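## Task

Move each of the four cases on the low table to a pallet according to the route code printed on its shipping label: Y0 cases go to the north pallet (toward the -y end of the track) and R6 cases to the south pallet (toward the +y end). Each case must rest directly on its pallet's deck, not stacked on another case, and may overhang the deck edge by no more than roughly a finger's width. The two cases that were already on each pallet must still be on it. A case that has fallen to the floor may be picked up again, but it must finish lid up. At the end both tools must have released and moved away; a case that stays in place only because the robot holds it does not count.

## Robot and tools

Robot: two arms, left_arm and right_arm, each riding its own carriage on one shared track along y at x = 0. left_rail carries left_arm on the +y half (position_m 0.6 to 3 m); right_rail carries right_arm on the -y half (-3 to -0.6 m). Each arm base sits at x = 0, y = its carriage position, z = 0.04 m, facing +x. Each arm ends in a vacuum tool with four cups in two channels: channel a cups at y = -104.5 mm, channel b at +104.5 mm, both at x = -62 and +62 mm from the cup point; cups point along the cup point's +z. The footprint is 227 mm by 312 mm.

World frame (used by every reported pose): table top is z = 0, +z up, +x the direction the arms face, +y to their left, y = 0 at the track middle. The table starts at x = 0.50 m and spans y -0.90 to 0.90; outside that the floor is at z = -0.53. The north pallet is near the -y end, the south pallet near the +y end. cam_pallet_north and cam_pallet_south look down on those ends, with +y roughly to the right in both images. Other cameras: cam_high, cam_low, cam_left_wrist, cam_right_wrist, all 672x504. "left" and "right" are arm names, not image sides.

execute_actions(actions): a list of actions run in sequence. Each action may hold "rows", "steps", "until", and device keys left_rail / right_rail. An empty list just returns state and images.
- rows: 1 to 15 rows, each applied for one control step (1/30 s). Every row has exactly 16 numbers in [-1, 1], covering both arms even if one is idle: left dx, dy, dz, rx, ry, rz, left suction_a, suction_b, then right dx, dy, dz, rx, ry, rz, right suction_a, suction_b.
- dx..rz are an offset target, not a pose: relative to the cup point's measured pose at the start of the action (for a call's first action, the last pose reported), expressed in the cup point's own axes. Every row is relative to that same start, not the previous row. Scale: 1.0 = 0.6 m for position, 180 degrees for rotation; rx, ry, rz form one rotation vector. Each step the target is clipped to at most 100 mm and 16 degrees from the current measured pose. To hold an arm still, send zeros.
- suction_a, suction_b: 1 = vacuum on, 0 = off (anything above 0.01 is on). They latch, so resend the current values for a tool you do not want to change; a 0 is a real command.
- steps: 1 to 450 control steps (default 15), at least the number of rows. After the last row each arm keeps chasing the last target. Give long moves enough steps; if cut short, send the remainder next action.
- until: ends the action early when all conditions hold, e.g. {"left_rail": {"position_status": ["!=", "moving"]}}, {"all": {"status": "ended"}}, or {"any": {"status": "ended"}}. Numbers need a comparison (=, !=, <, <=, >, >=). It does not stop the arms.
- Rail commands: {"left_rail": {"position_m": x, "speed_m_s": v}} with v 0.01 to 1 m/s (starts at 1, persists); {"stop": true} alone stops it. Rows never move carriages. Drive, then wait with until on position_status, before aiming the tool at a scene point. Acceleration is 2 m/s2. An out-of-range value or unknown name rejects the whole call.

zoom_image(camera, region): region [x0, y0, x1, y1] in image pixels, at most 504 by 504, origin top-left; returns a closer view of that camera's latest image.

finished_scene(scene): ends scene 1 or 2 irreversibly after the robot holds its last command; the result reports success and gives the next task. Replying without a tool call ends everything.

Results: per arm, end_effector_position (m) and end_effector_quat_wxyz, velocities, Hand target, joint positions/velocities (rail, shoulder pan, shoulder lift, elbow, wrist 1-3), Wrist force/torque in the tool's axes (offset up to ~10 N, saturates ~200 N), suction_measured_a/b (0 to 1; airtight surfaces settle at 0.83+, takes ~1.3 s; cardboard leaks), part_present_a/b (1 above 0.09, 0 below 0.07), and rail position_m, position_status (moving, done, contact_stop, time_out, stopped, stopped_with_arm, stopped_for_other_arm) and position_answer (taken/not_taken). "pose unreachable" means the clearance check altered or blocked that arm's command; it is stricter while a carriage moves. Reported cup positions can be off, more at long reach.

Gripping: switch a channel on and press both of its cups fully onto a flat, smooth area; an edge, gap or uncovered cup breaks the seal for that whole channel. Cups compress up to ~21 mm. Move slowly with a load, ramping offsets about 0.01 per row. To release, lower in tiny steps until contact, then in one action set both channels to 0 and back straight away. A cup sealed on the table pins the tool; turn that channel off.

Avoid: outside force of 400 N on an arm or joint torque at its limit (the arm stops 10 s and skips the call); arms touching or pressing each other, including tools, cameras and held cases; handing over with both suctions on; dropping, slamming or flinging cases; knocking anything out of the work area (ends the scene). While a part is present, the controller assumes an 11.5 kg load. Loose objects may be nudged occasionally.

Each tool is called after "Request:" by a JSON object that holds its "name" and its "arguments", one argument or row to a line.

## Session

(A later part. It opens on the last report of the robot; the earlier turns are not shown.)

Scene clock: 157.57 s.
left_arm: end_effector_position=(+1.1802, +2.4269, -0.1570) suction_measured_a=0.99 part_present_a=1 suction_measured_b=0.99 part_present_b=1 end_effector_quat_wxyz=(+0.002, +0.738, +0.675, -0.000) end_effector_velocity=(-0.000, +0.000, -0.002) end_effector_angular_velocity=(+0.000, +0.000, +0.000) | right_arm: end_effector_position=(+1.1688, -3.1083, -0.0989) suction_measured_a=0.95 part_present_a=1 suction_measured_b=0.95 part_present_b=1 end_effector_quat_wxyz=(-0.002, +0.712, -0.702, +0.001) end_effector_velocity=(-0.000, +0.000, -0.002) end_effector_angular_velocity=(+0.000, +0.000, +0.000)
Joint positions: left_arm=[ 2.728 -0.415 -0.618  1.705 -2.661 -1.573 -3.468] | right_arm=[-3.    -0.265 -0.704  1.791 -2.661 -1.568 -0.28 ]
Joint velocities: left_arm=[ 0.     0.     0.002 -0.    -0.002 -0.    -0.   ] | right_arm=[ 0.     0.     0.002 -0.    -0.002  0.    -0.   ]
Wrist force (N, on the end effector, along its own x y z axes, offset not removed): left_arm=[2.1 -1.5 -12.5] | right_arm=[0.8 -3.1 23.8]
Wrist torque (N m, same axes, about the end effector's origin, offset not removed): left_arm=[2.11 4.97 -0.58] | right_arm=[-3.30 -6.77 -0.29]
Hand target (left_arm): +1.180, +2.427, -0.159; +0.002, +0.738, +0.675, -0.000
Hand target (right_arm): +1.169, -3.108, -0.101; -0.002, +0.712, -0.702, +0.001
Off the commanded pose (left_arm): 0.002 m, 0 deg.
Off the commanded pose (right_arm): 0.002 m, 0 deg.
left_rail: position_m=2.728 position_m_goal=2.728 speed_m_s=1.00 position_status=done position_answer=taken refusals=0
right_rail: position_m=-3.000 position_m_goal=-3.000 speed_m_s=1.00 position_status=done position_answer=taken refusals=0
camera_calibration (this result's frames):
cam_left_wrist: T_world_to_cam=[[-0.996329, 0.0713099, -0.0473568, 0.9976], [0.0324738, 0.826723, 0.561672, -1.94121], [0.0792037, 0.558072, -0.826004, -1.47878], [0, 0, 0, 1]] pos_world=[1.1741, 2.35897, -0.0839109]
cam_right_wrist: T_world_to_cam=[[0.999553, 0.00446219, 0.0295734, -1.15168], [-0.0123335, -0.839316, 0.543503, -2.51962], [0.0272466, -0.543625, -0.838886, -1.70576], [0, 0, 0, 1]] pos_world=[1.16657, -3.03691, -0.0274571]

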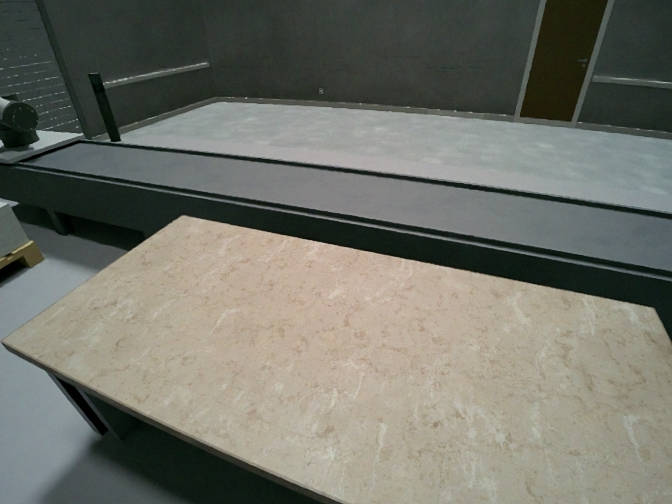

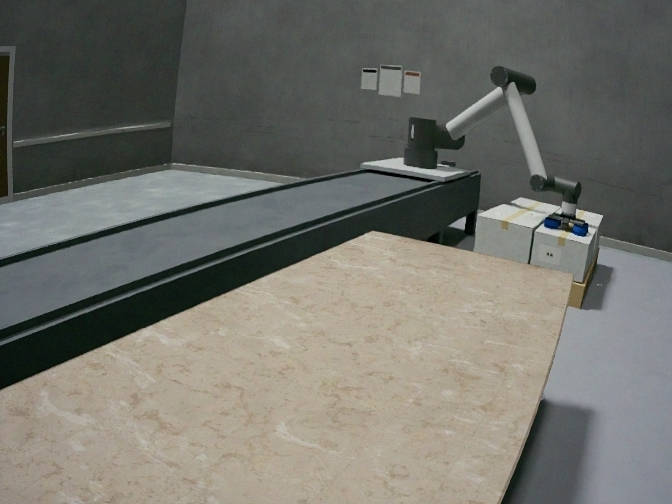

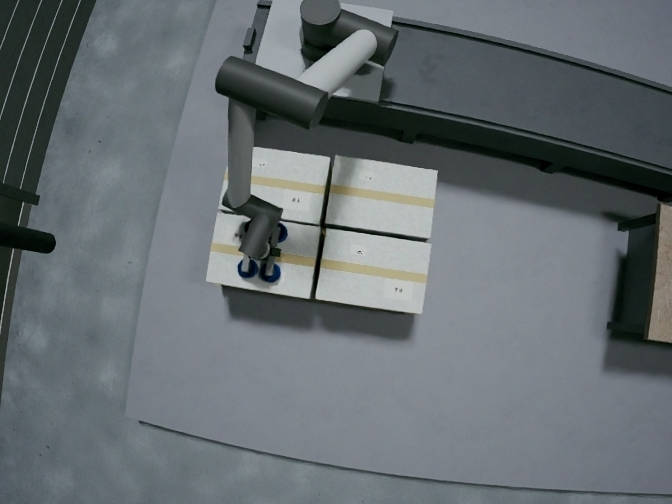

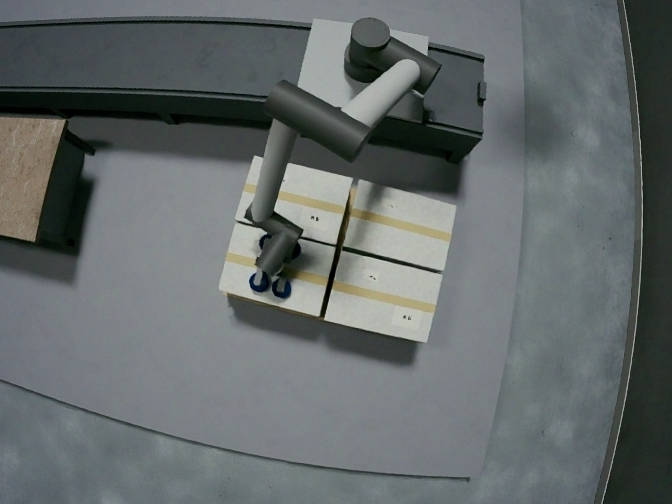

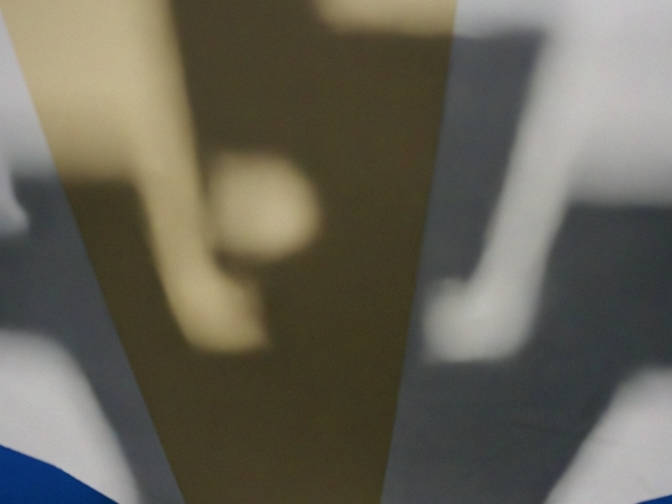

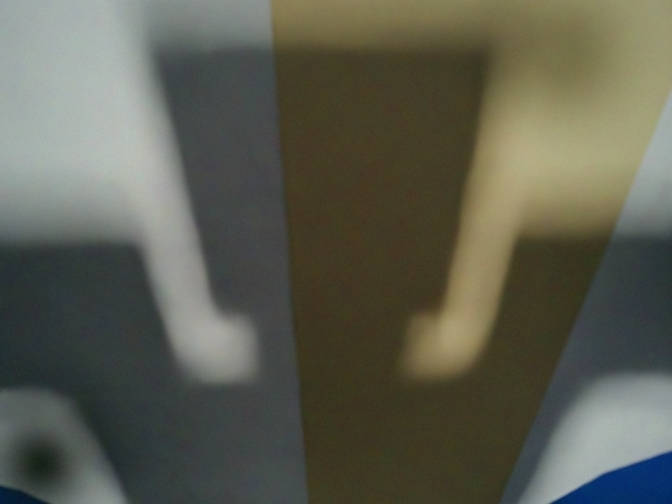

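Request:
{"name": "execute_actions", "arguments": {
  "actions": []
}}

Scene clock: 158.13 s.
left_arm: end_effector_position=(+1.1802, +2.4269, -0.1587) suction_measured_a=0.99 part_present_a=1 suction_measured_b=0.99 part_present_b=1 end_effector_quat_wxyz=(+0.002, +0.738, +0.675, -0.000) end_effector_velocity=(-0.000, +0.000, -0.000) end_effector_angular_velocity=(+0.000, +0.000, -0.000) | right_arm: end_effector_position=(+1.1688, -3.1083, -0.1006) suction_measured_a=0.95 part_present_a=1 suction_measured_b=0.95 part_present_b=1 end_effector_quat_wxyz=(-0.002, +0.712, -0.702, +0.001) end_effector_velocity=(+0.000, -0.000, -0.000) end_effector_angular_velocity=(-0.000, -0.000, -0.000)
Joint positions: left_arm=[ 2.728 -0.415 -0.616  1.705 -2.662 -1.573 -3.468] | right_arm=[-3.    -0.265 -0.702  1.791 -2.663 -1.568 -0.28 ]
Joint velocities: left_arm=[ 0. -0.  0. -0. -0. -0.  0.] | right_arm=[ 0.  0.  0. -0. -0. -0.  0.]
Wrist force (N, on the end effector, along its own x y z axes, offset not removed): left_arm=[3.6 -0.3 -11.5] | right_arm=[-2.4 -3.1 22.9]
Wrist torque (N m, same axes, about the end effector's origin, offset not removed): left_arm=[2.27 4.79 -0.57] | right_arm=[-3.26 -6.26 -0.31]
Hand target (left_arm): +1.180, +2.427, -0.159; +0.002, +0.738, +0.675, -0.000
Hand target (right_arm): +1.169, -3.108, -0.101; -0.002, +0.712, -0.702, +0.001
Off the commanded pose (left_arm): 0.000 m, 0 deg.
Off the commanded pose (right_arm): 0.000 m, 0 deg.
left_rail: position_m=2.728 position_m_goal=2.728 speed_m_s=1.00 position_status=done position_answer=taken refusals=0
right_rail: position_m=-3.000 position_m_goal=-3.000 speed_m_s=1.00 position_status=done position_answer=taken refusals=0
camera_calibration (this result's frames):
cam_left_wrist: T_world_to_cam=[[-0.996329, 0.0713102, -0.0473551, 0.997521], [0.0324749, 0.826722, 0.561672, -1.94022], [0.0792025, 0.558072, -0.826004, -1.48023], [0, 0, 0, 1]] pos_world=[1.17411, 2.35896, -0.085672]
cam_right_wrist: T_world_to_cam=[[0.999553, 0.00446126, 0.0295696, -1.15164], [-0.0123323, -0.839317, 0.543503, -2.51866], [0.027243, -0.543624, -0.838886, -1.70723], [0, 0, 0, 1]] pos_world=[1.16658, -3.03691, -0.0292186]

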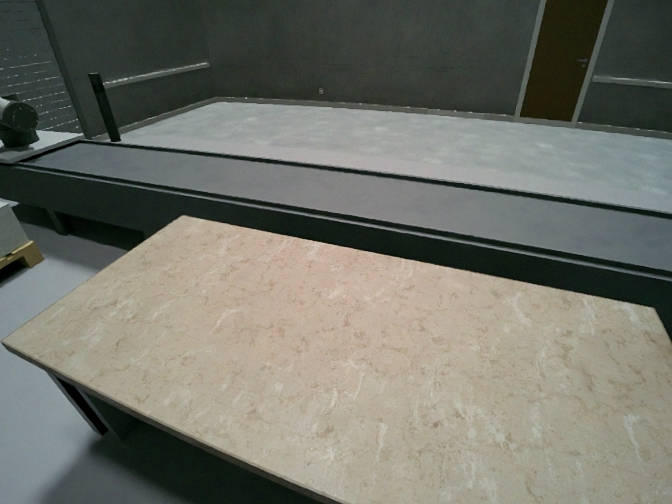

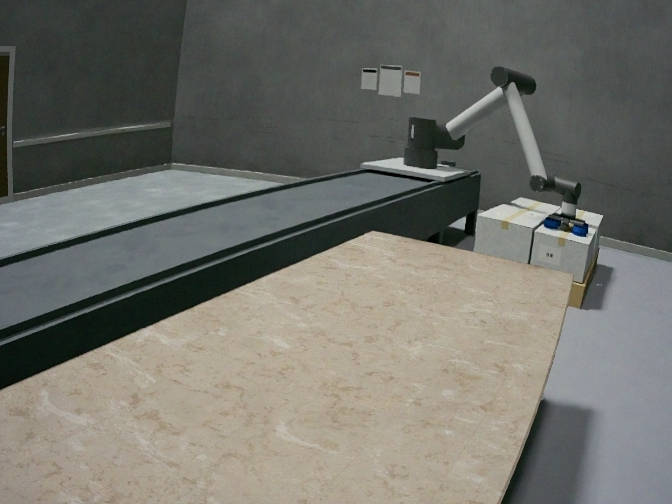

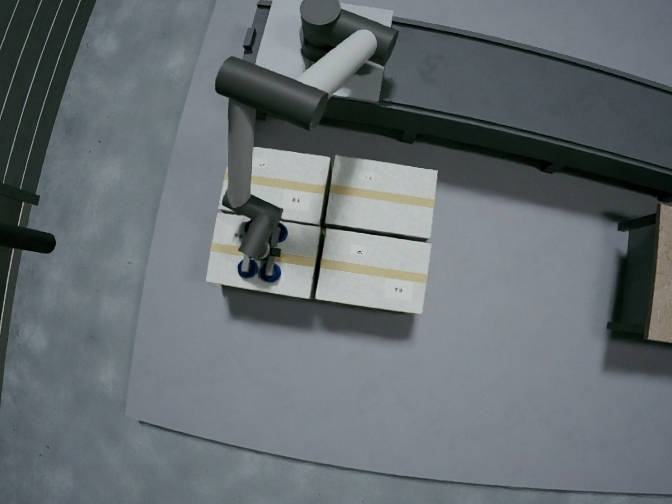

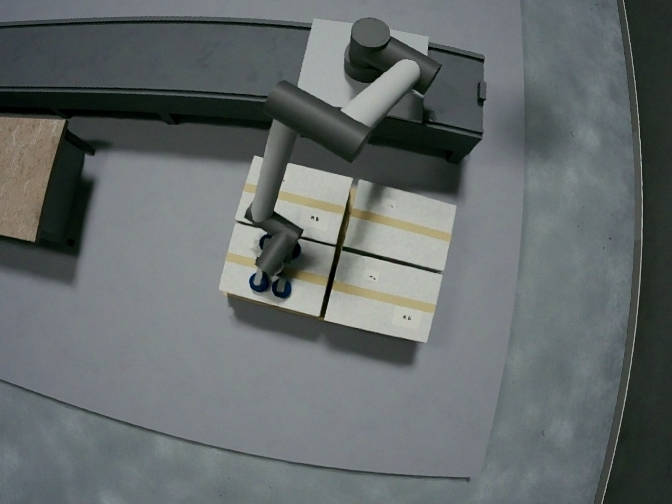

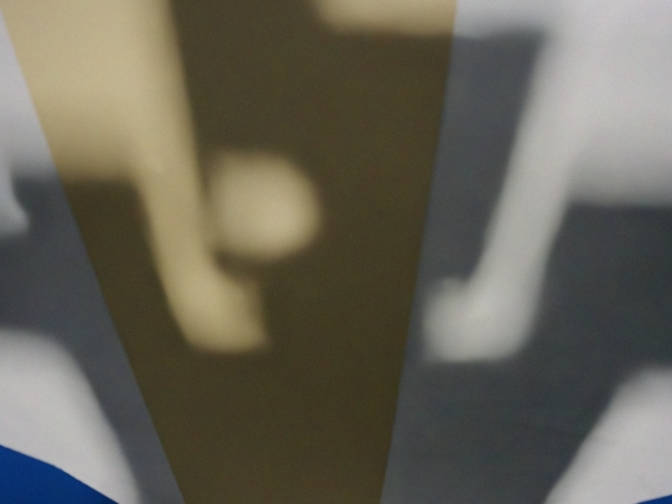

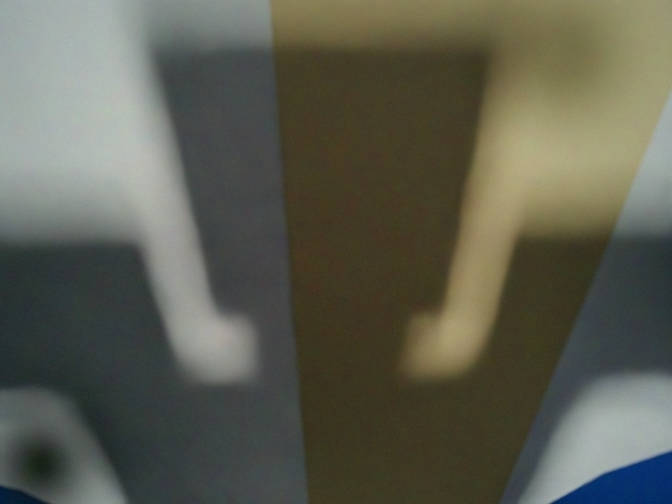

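Request:
{"name": "execute_actions", "arguments": {
  "actions": [
    {"rows": [[0,0,0.0025,0,0,0,1,1,0,0,0.0025,0,0,0,1,1]], "steps": 1}
  ]
}}

Scene clock: 158.67 s.
left_arm: end_effector_position=(+1.1802, +2.4269, -0.1588) suction_measured_a=0.99 part_present_a=1 suction_measured_b=0.99 part_present_b=1 end_effector_quat_wxyz=(+0.002, +0.738, +0.675, -0.000) end_effector_velocity=(+0.000, -0.000, -0.002) end_effector_angular_velocity=(-0.000, -0.000, -0.000) | right_arm: end_effector_position=(+1.1688, -3.1083, -0.1007) suction_measured_a=0.95 part_present_a=1 suction_measured_b=0.95 part_present_b=1 end_effector_quat_wxyz=(-0.002, +0.712, -0.702, +0.001) end_effector_velocity=(+0.000, +0.000, -0.002) end_effector_angular_velocity=(-0.000, -0.000, +0.000)
Joint positions: left_arm=[ 2.728 -0.415 -0.616  1.705 -2.662 -1.573 -3.468] | right_arm=[-3.    -0.265 -0.702  1.791 -2.663 -1.568 -0.28 ]
Joint velocities: left_arm=[ 0.    -0.     0.002 -0.    -0.001  0.     0.   ] | right_arm=[ 0.     0.     0.002 -0.    -0.002  0.     0.   ]
Wrist force (N, on the end effector, along its own x y z axes, offset not removed): left_arm=[0.9 -2.1 -13.1] | right_arm=[0.6 -5.5 20.9]
Wrist torque (N m, same axes, about the end effector's origin, offset not removed): left_arm=[1.95 5.13 -0.53] | right_arm=[-3.45 -6.78 -0.06]
Hand target (left_arm): +1.180, +2.427, -0.160; +0.002, +0.738, +0.675, -0.000
Hand target (right_arm): +1.169, -3.108, -0.102; -0.002, +0.712, -0.702, +0.001
Off the commanded pose (left_arm): 0.001 m, 0 deg.
Off the commanded pose (right_arm): 0.001 m, 0 deg.
left_rail: position_m=2.728 position_m_goal=2.728 speed_m_s=1.00 position_status=done position_answer=taken refusals=0
right_rail: position_m=-3.000 position_m_goal=-3.000 speed_m_s=1.00 position_status=done position_answer=taken refusals=0
camera_calibration (this result's frames):
cam_left_wrist: T_world_to_cam=[[-0.99633, 0.0713101, -0.0473531, 0.997519], [0.0324759, 0.826722, 0.561673, -1.9402], [0.0792008, 0.558073, -0.826003, -1.48026], [0, 0, 0, 1]] pos_world=[1.1741, 2.35896, -0.0857038]
cam_right_wrist: T_world_to_cam=[[0.999553, 0.0044617, 0.0295692, -1.15164], [-0.0123317, -0.839317, 0.543503, -2.51864], [0.0272429, -0.543624, -0.838887, -1.70725], [0, 0, 0, 1]] pos_world=[1.16658, -3.03691, -0.0292488]

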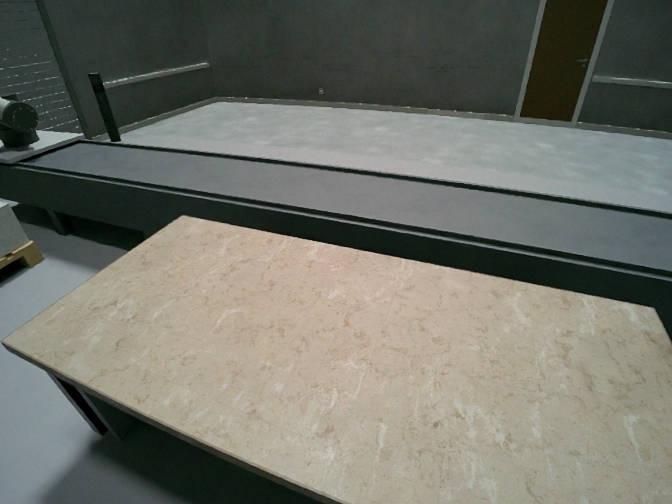

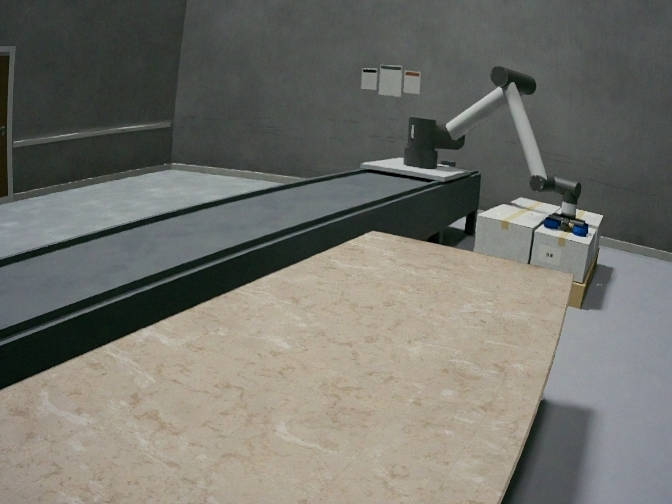

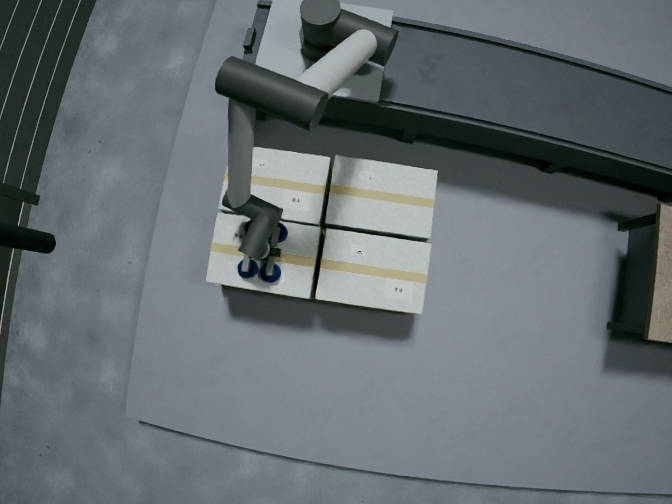

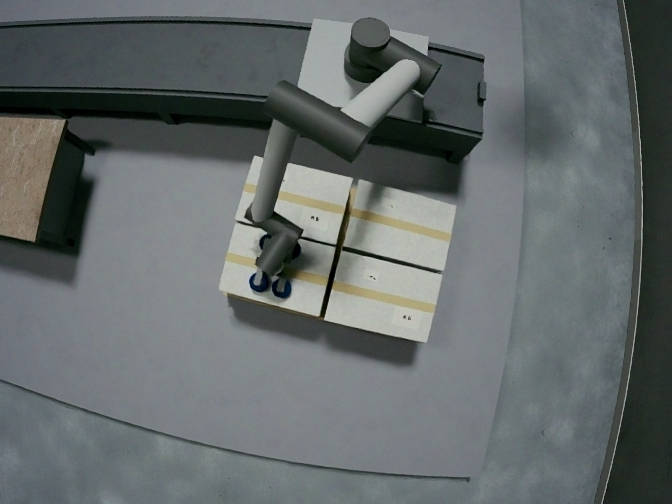

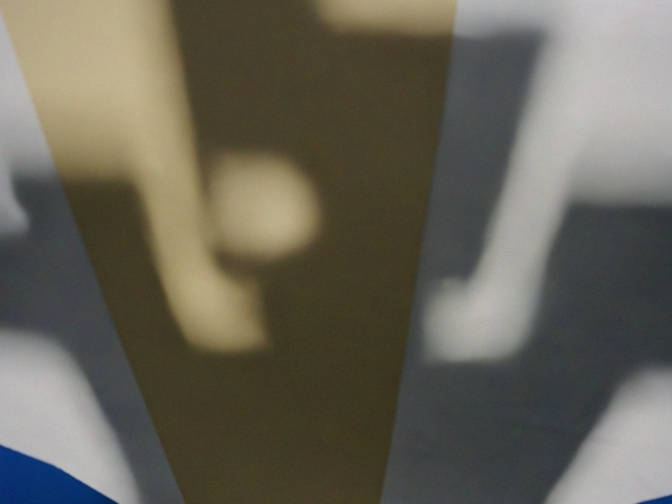

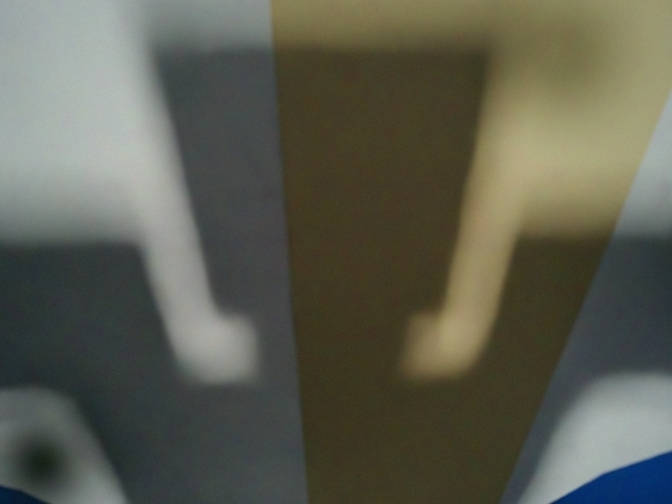

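Request:
{"name": "execute_actions", "arguments": {
  "actions": []
}}

Scene clock: 159.13 s.
left_arm: end_effector_position=(+1.1802, +2.4269, -0.1602) suction_measured_a=0.99 part_present_a=1 suction_measured_b=0.99 part_present_b=1 end_effector_quat_wxyz=(+0.002, +0.738, +0.675, -0.000) end_effector_velocity=(+0.000, -0.000, -0.000) end_effector_angular_velocity=(-0.000, -0.000, -0.000) | right_arm: end_effector_position=(+1.1688, -3.1083, -0.1021) suction_measured_a=0.95 part_present_a=1 suction_measured_b=0.95 part_present_b=1 end_effector_quat_wxyz=(-0.002, +0.712, -0.702, +0.001) end_effector_velocity=(+0.000, -0.000, -0.000) end_effector_angular_velocity=(-0.000, -0.000, -0.000)
Joint positions: left_arm=[ 2.728 -0.415 -0.615  1.705 -2.663 -1.573 -3.468] | right_arm=[-3.    -0.265 -0.7    1.79  -2.664 -1.568 -0.28 ]
Joint velocities: left_arm=[ 0. -0.  0. -0. -0.  0.  0.] | right_arm=[ 0.  0.  0. -0. -0. -0.  0.]
Wrist force (N, on the end effector, along its own x y z axes, offset not removed): left_arm=[0.3 0.5 -13.8] | right_arm=[0.6 -5.3 25.4]
Wrist torque (N m, same axes, about the end effector's origin, offset not removed): left_arm=[2.40 5.09 -0.53] | right_arm=[-3.52 -6.68 -0.32]
Hand target (left_arm): +1.180, +2.427, -0.160; +0.002, +0.738, +0.675, -0.000
Hand target (right_arm): +1.169, -3.108, -0.102; -0.002, +0.712, -0.702, +0.001
Off the commanded pose (left_arm): 0.000 m, 0 deg.
Off the commanded pose (right_arm): 0.000 m, 0 deg.
left_rail: position_m=2.728 position_m_goal=2.728 speed_m_s=1.00 position_status=done position_answer=taken refusals=0
right_rail: position_m=-3.000 position_m_goal=-3.000 speed_m_s=1.00 position_status=done position_answer=taken refusals=0
camera_calibration (this result's frames):
cam_left_wrist: T_world_to_cam=[[-0.99633, 0.0713101, -0.0473523, 0.997456], [0.0324763, 0.826722, 0.561673, -1.9394], [0.0792001, 0.558074, -0.826003, -1.48143], [0, 0, 0, 1]] pos_world=[1.17411, 2.35896, -0.0871316]
cam_right_wrist: T_world_to_cam=[[0.999553, 0.0044625, 0.0295646, -1.1516], [-0.0123285, -0.839318, 0.543502, -2.51787], [0.0272395, -0.543623, -0.838887, -1.70844], [0, 0, 0, 1]] pos_world=[1.16658, -3.0369, -0.030679]

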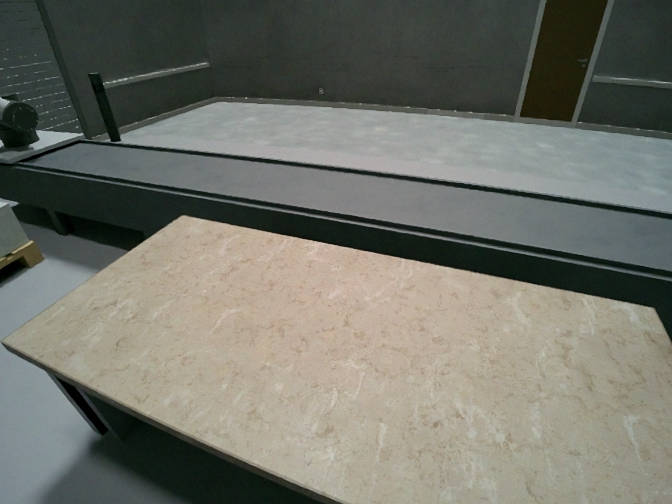

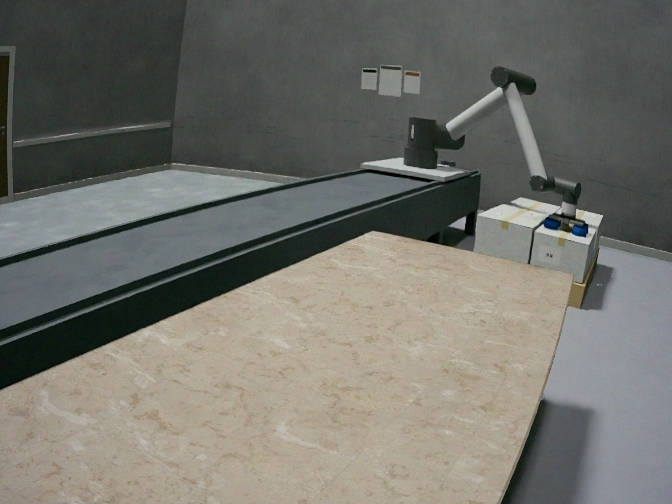

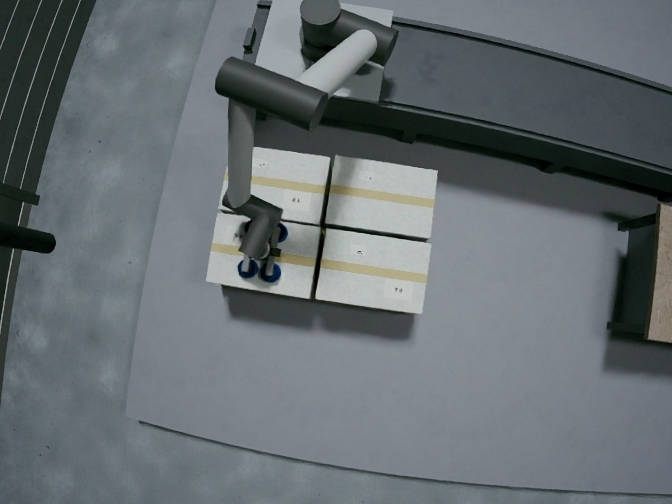

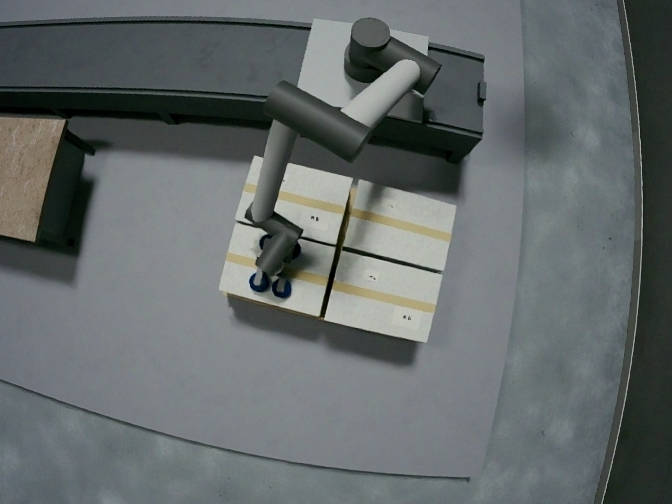

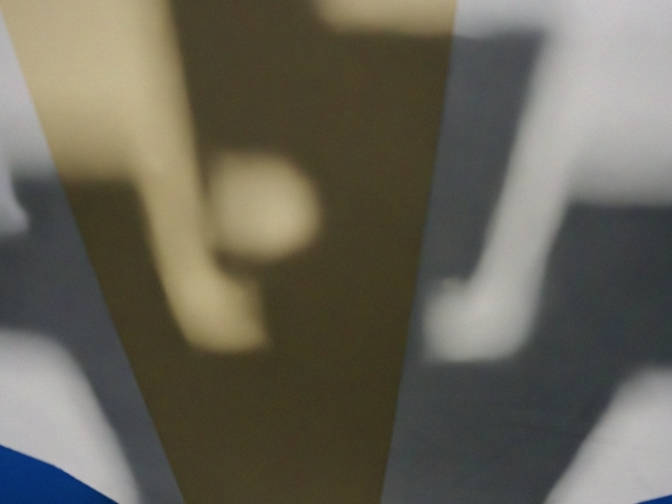

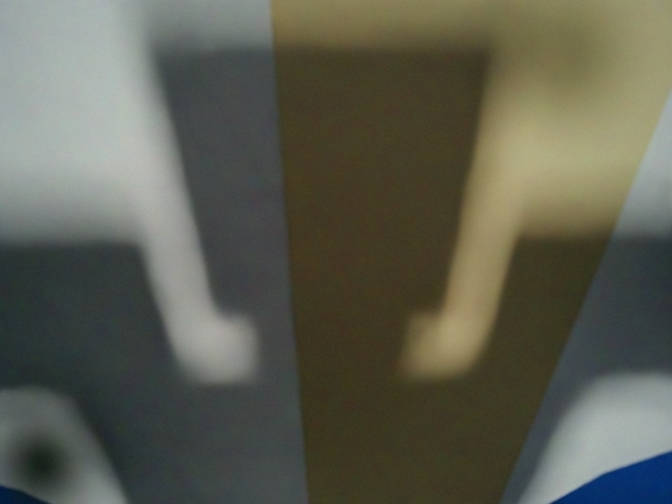

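Request:
{"name": "execute_actions", "arguments": {
  "actions": [
    {"rows": [[0,0,0.0022,0,0,0,1,1,0,0,0.0022,0,0,0,1,1]], "steps": 1}
  ]
}}

Scene clock: 159.93 s.
left_arm: end_effector_position=(+1.1802, +2.4269, -0.1603) suction_measured_a=0.99 part_present_a=1 suction_measured_b=0.99 part_present_b=1 end_effector_quat_wxyz=(+0.002, +0.738, +0.675, -0.000) end_effector_velocity=(+0.000, -0.000, -0.002) end_effector_angular_velocity=(-0.000, -0.000, +0.000) | right_arm: end_effector_position=(+1.1688, -3.1083, -0.1021) suction_measured_a=0.95 part_present_a=1 suction_measured_b=0.95 part_present_b=1 end_effector_quat_wxyz=(-0.002, +0.712, -0.702, +0.001) end_effector_velocity=(+0.000, -0.000, -0.002) end_effector_angular_velocity=(-0.000, -0.000, -0.000)
Joint positions: left_arm=[ 2.728 -0.415 -0.615  1.705 -2.663 -1.573 -3.468] | right_arm=[-3.    -0.265 -0.7    1.79  -2.664 -1.568 -0.28 ]
Joint velocities: left_arm=[ 0.     0.     0.002 -0.    -0.001 -0.    -0.   ] | right_arm=[ 0.    -0.     0.002 -0.    -0.001 -0.     0.   ]
Wrist force (N, on the end effector, along its own x y z axes, offset not removed): left_arm=[0.4 -0.4 -14.1] | right_arm=[2.5 -4.9 23.8]
Wrist torque (N m, same axes, about the end effector's origin, offset not removed): left_arm=[2.24 5.07 -0.52] | right_arm=[-3.54 -6.91 -0.09]
Hand target (left_arm): +1.180, +2.427, -0.162; +0.002, +0.738, +0.675, -0.000
Hand target (right_arm): +1.169, -3.108, -0.103; -0.002, +0.712, -0.702, +0.001
Off the commanded pose (left_arm): 0.001 m, 0 deg.
Off the commanded pose (right_arm): 0.001 m, 0 deg.
left_rail: position_m=2.728 position_m_goal=2.728 speed_m_s=1.00 position_status=done position_answer=taken refusals=0
right_rail: position_m=-3.000 position_m_goal=-3.000 speed_m_s=1.00 position_status=done position_answer=taken refusals=0
camera_calibration (this result's frames):
cam_left_wrist: T_world_to_cam=[[-0.99633, 0.0713101, -0.0473513, 0.997454], [0.0324768, 0.826721, 0.561673, -1.93937], [0.0791993, 0.558074, -0.826003, -1.48147], [0, 0, 0, 1]] pos_world=[1.17411, 2.35896, -0.0871785]
cam_right_wrist: T_world_to_cam=[[0.999553, 0.00446168, 0.0295647, -1.1516], [-0.0123292, -0.839318, 0.543501, -2.51785], [0.0272391, -0.543623, -0.838887, -1.70848], [0, 0, 0, 1]] pos_world=[1.16658, -3.0369, -0.0307245]

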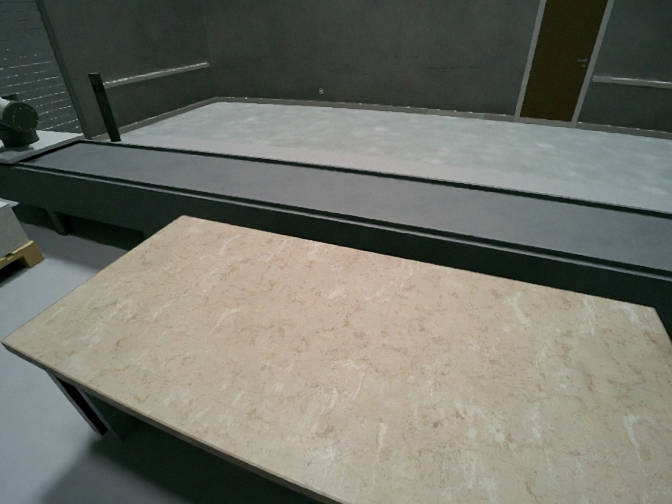

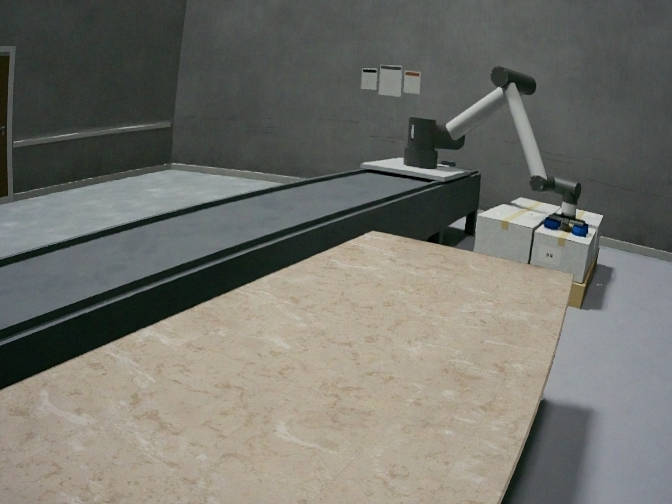

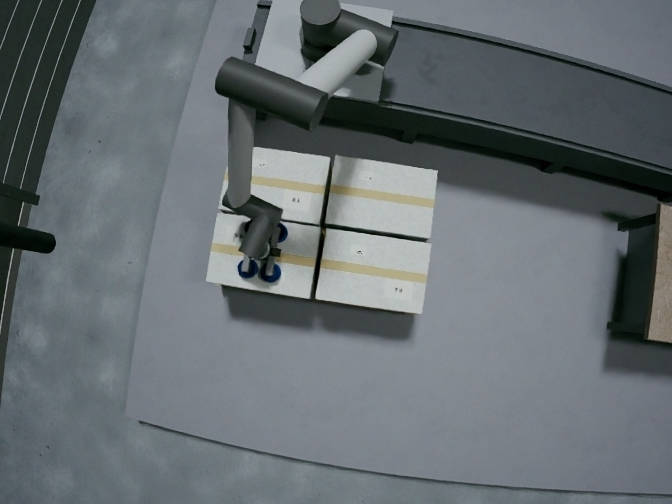

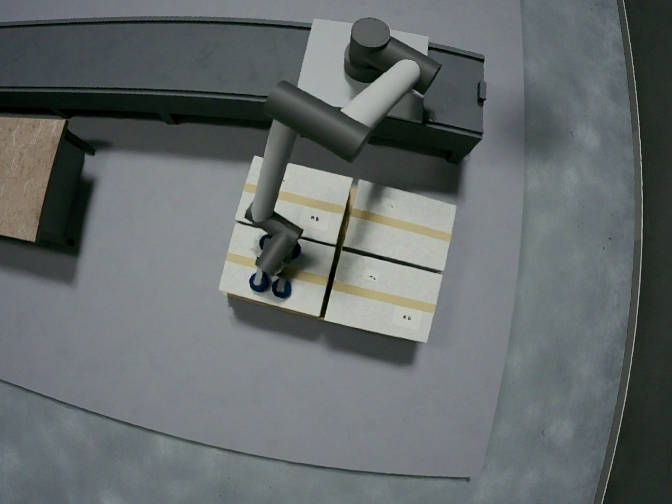

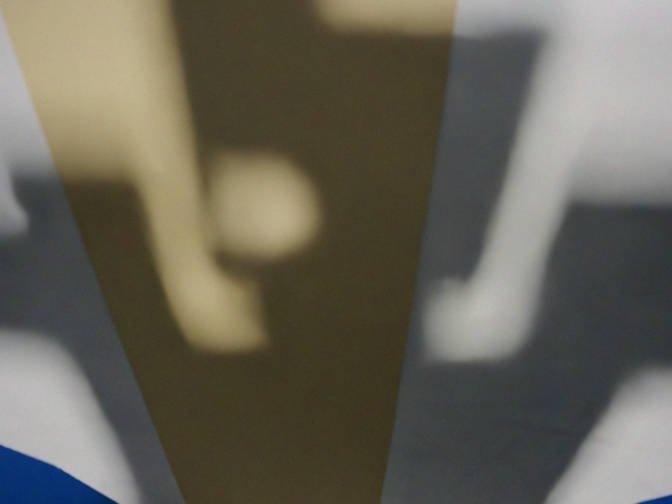

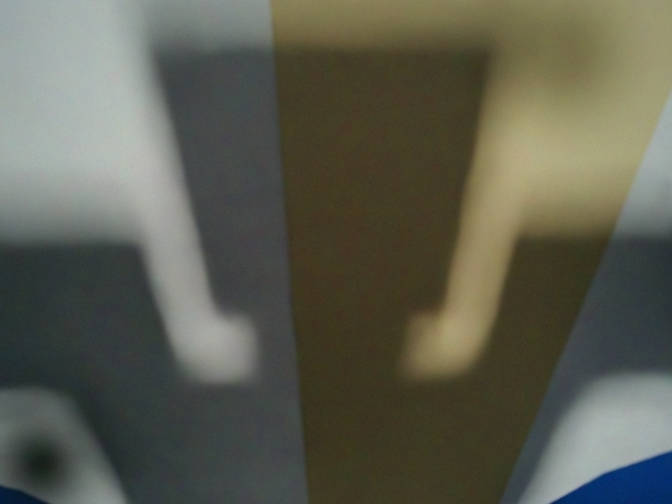

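Request:
{"name": "execute_actions", "arguments": {
  "actions": []
}}

Scene clock: 160.37 s.
left_arm: end_effector_position=(+1.1802, +2.4269, -0.1615) suction_measured_a=0.99 part_present_a=1 suction_measured_b=0.99 part_present_b=1 end_effector_quat_wxyz=(+0.002, +0.738, +0.675, -0.000) end_effector_velocity=(+0.000, -0.000, -0.000) end_effector_angular_velocity=(-0.000, -0.000, +0.000) | right_arm: end_effector_position=(+1.1688, -3.1083, -0.1034) suction_measured_a=0.95 part_present_a=1 suction_measured_b=0.95 part_present_b=1 end_effector_quat_wxyz=(-0.002, +0.712, -0.702, +0.001) end_effector_velocity=(+0.000, -0.000, -0.000) end_effector_angular_velocity=(-0.000, -0.000, +0.000)
Joint positions: left_arm=[ 2.728 -0.415 -0.614  1.704 -2.664 -1.573 -3.468] | right_arm=[-3.    -0.265 -0.699  1.79  -2.665 -1.568 -0.28 ]
Joint velocities: left_arm=[ 0. -0.  0. -0. -0.  0. -0.] | right_arm=[ 0.  0.  0. -0. -0. -0.  0.]
Wrist force (N, on the end effector, along its own x y z axes, offset not removed): left_arm=[0.0 0.7 -14.3] | right_arm=[0.6 -5.0 25.8]
Wrist torque (N m, same axes, about the end effector's origin, offset not removed): left_arm=[2.39 5.17 -0.52] | right_arm=[-3.59 -6.80 -0.35]
Hand target (left_arm): +1.180, +2.427, -0.162; +0.002, +0.738, +0.675, -0.000
Hand target (right_arm): +1.169, -3.108, -0.103; -0.002, +0.712, -0.702, +0.001
Off the commanded pose (left_arm): 0.000 m, 0 deg.
Off the commanded pose (right_arm): 0.000 m, 0 deg.
left_rail: position_m=2.728 position_m_goal=2.728 speed_m_s=1.00 position_status=done position_answer=taken refusals=0
right_rail: position_m=-3.000 position_m_goal=-3.000 speed_m_s=1.00 position_status=done position_answer=taken refusals=0
camera_calibration (this result's frames):
cam_left_wrist: T_world_to_cam=[[-0.99633, 0.0713102, -0.0473493, 0.9974], [0.032478, 0.826721, 0.561674, -1.93868], [0.0791978, 0.558074, -0.826003, -1.48249], [0, 0, 0, 1]] pos_world=[1.17411, 2.35896, -0.088407]
cam_right_wrist: T_world_to_cam=[[0.999553, 0.00446087, 0.0295593, -1.15157], [-0.0123269, -0.839318, 0.5435, -2.51718], [0.0272341, -0.543622, -0.838888, -1.70951], [0, 0, 0, 1]] pos_world=[1.16659, -3.0369, -0.0319556]

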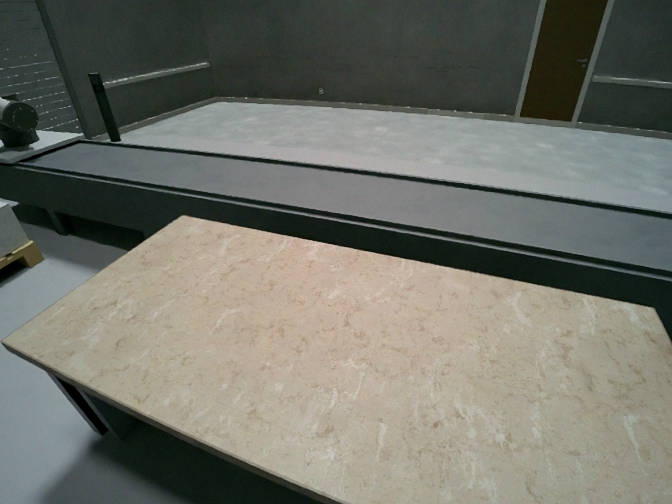

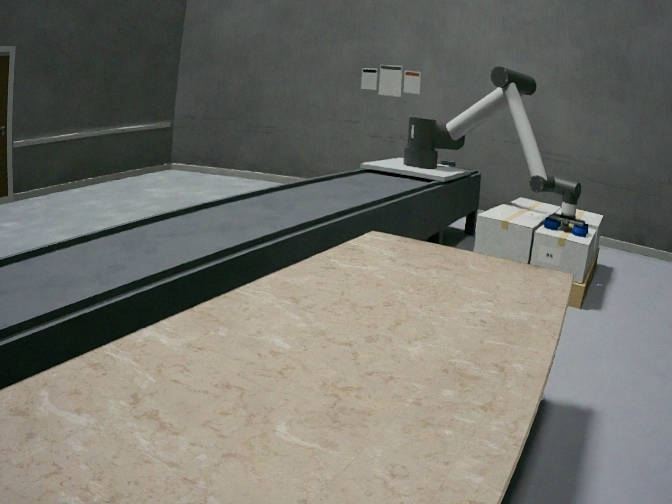

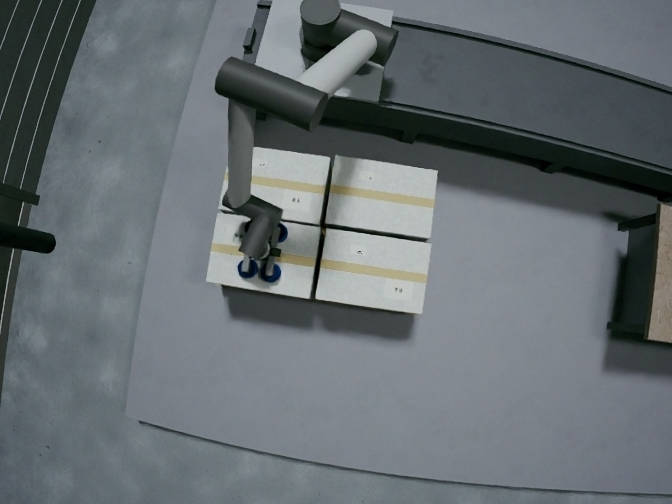

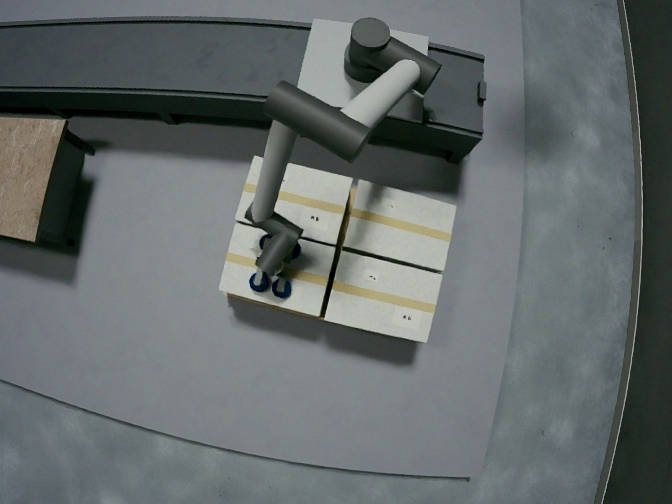

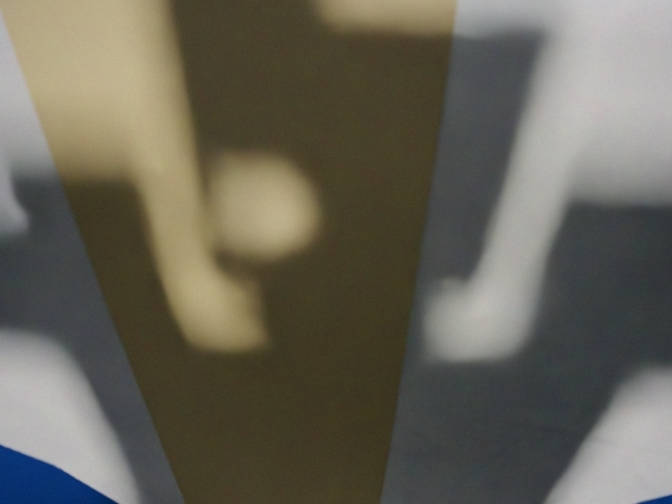

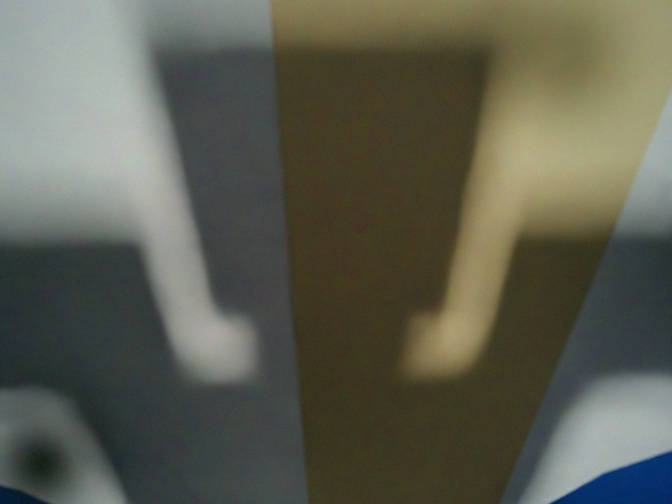

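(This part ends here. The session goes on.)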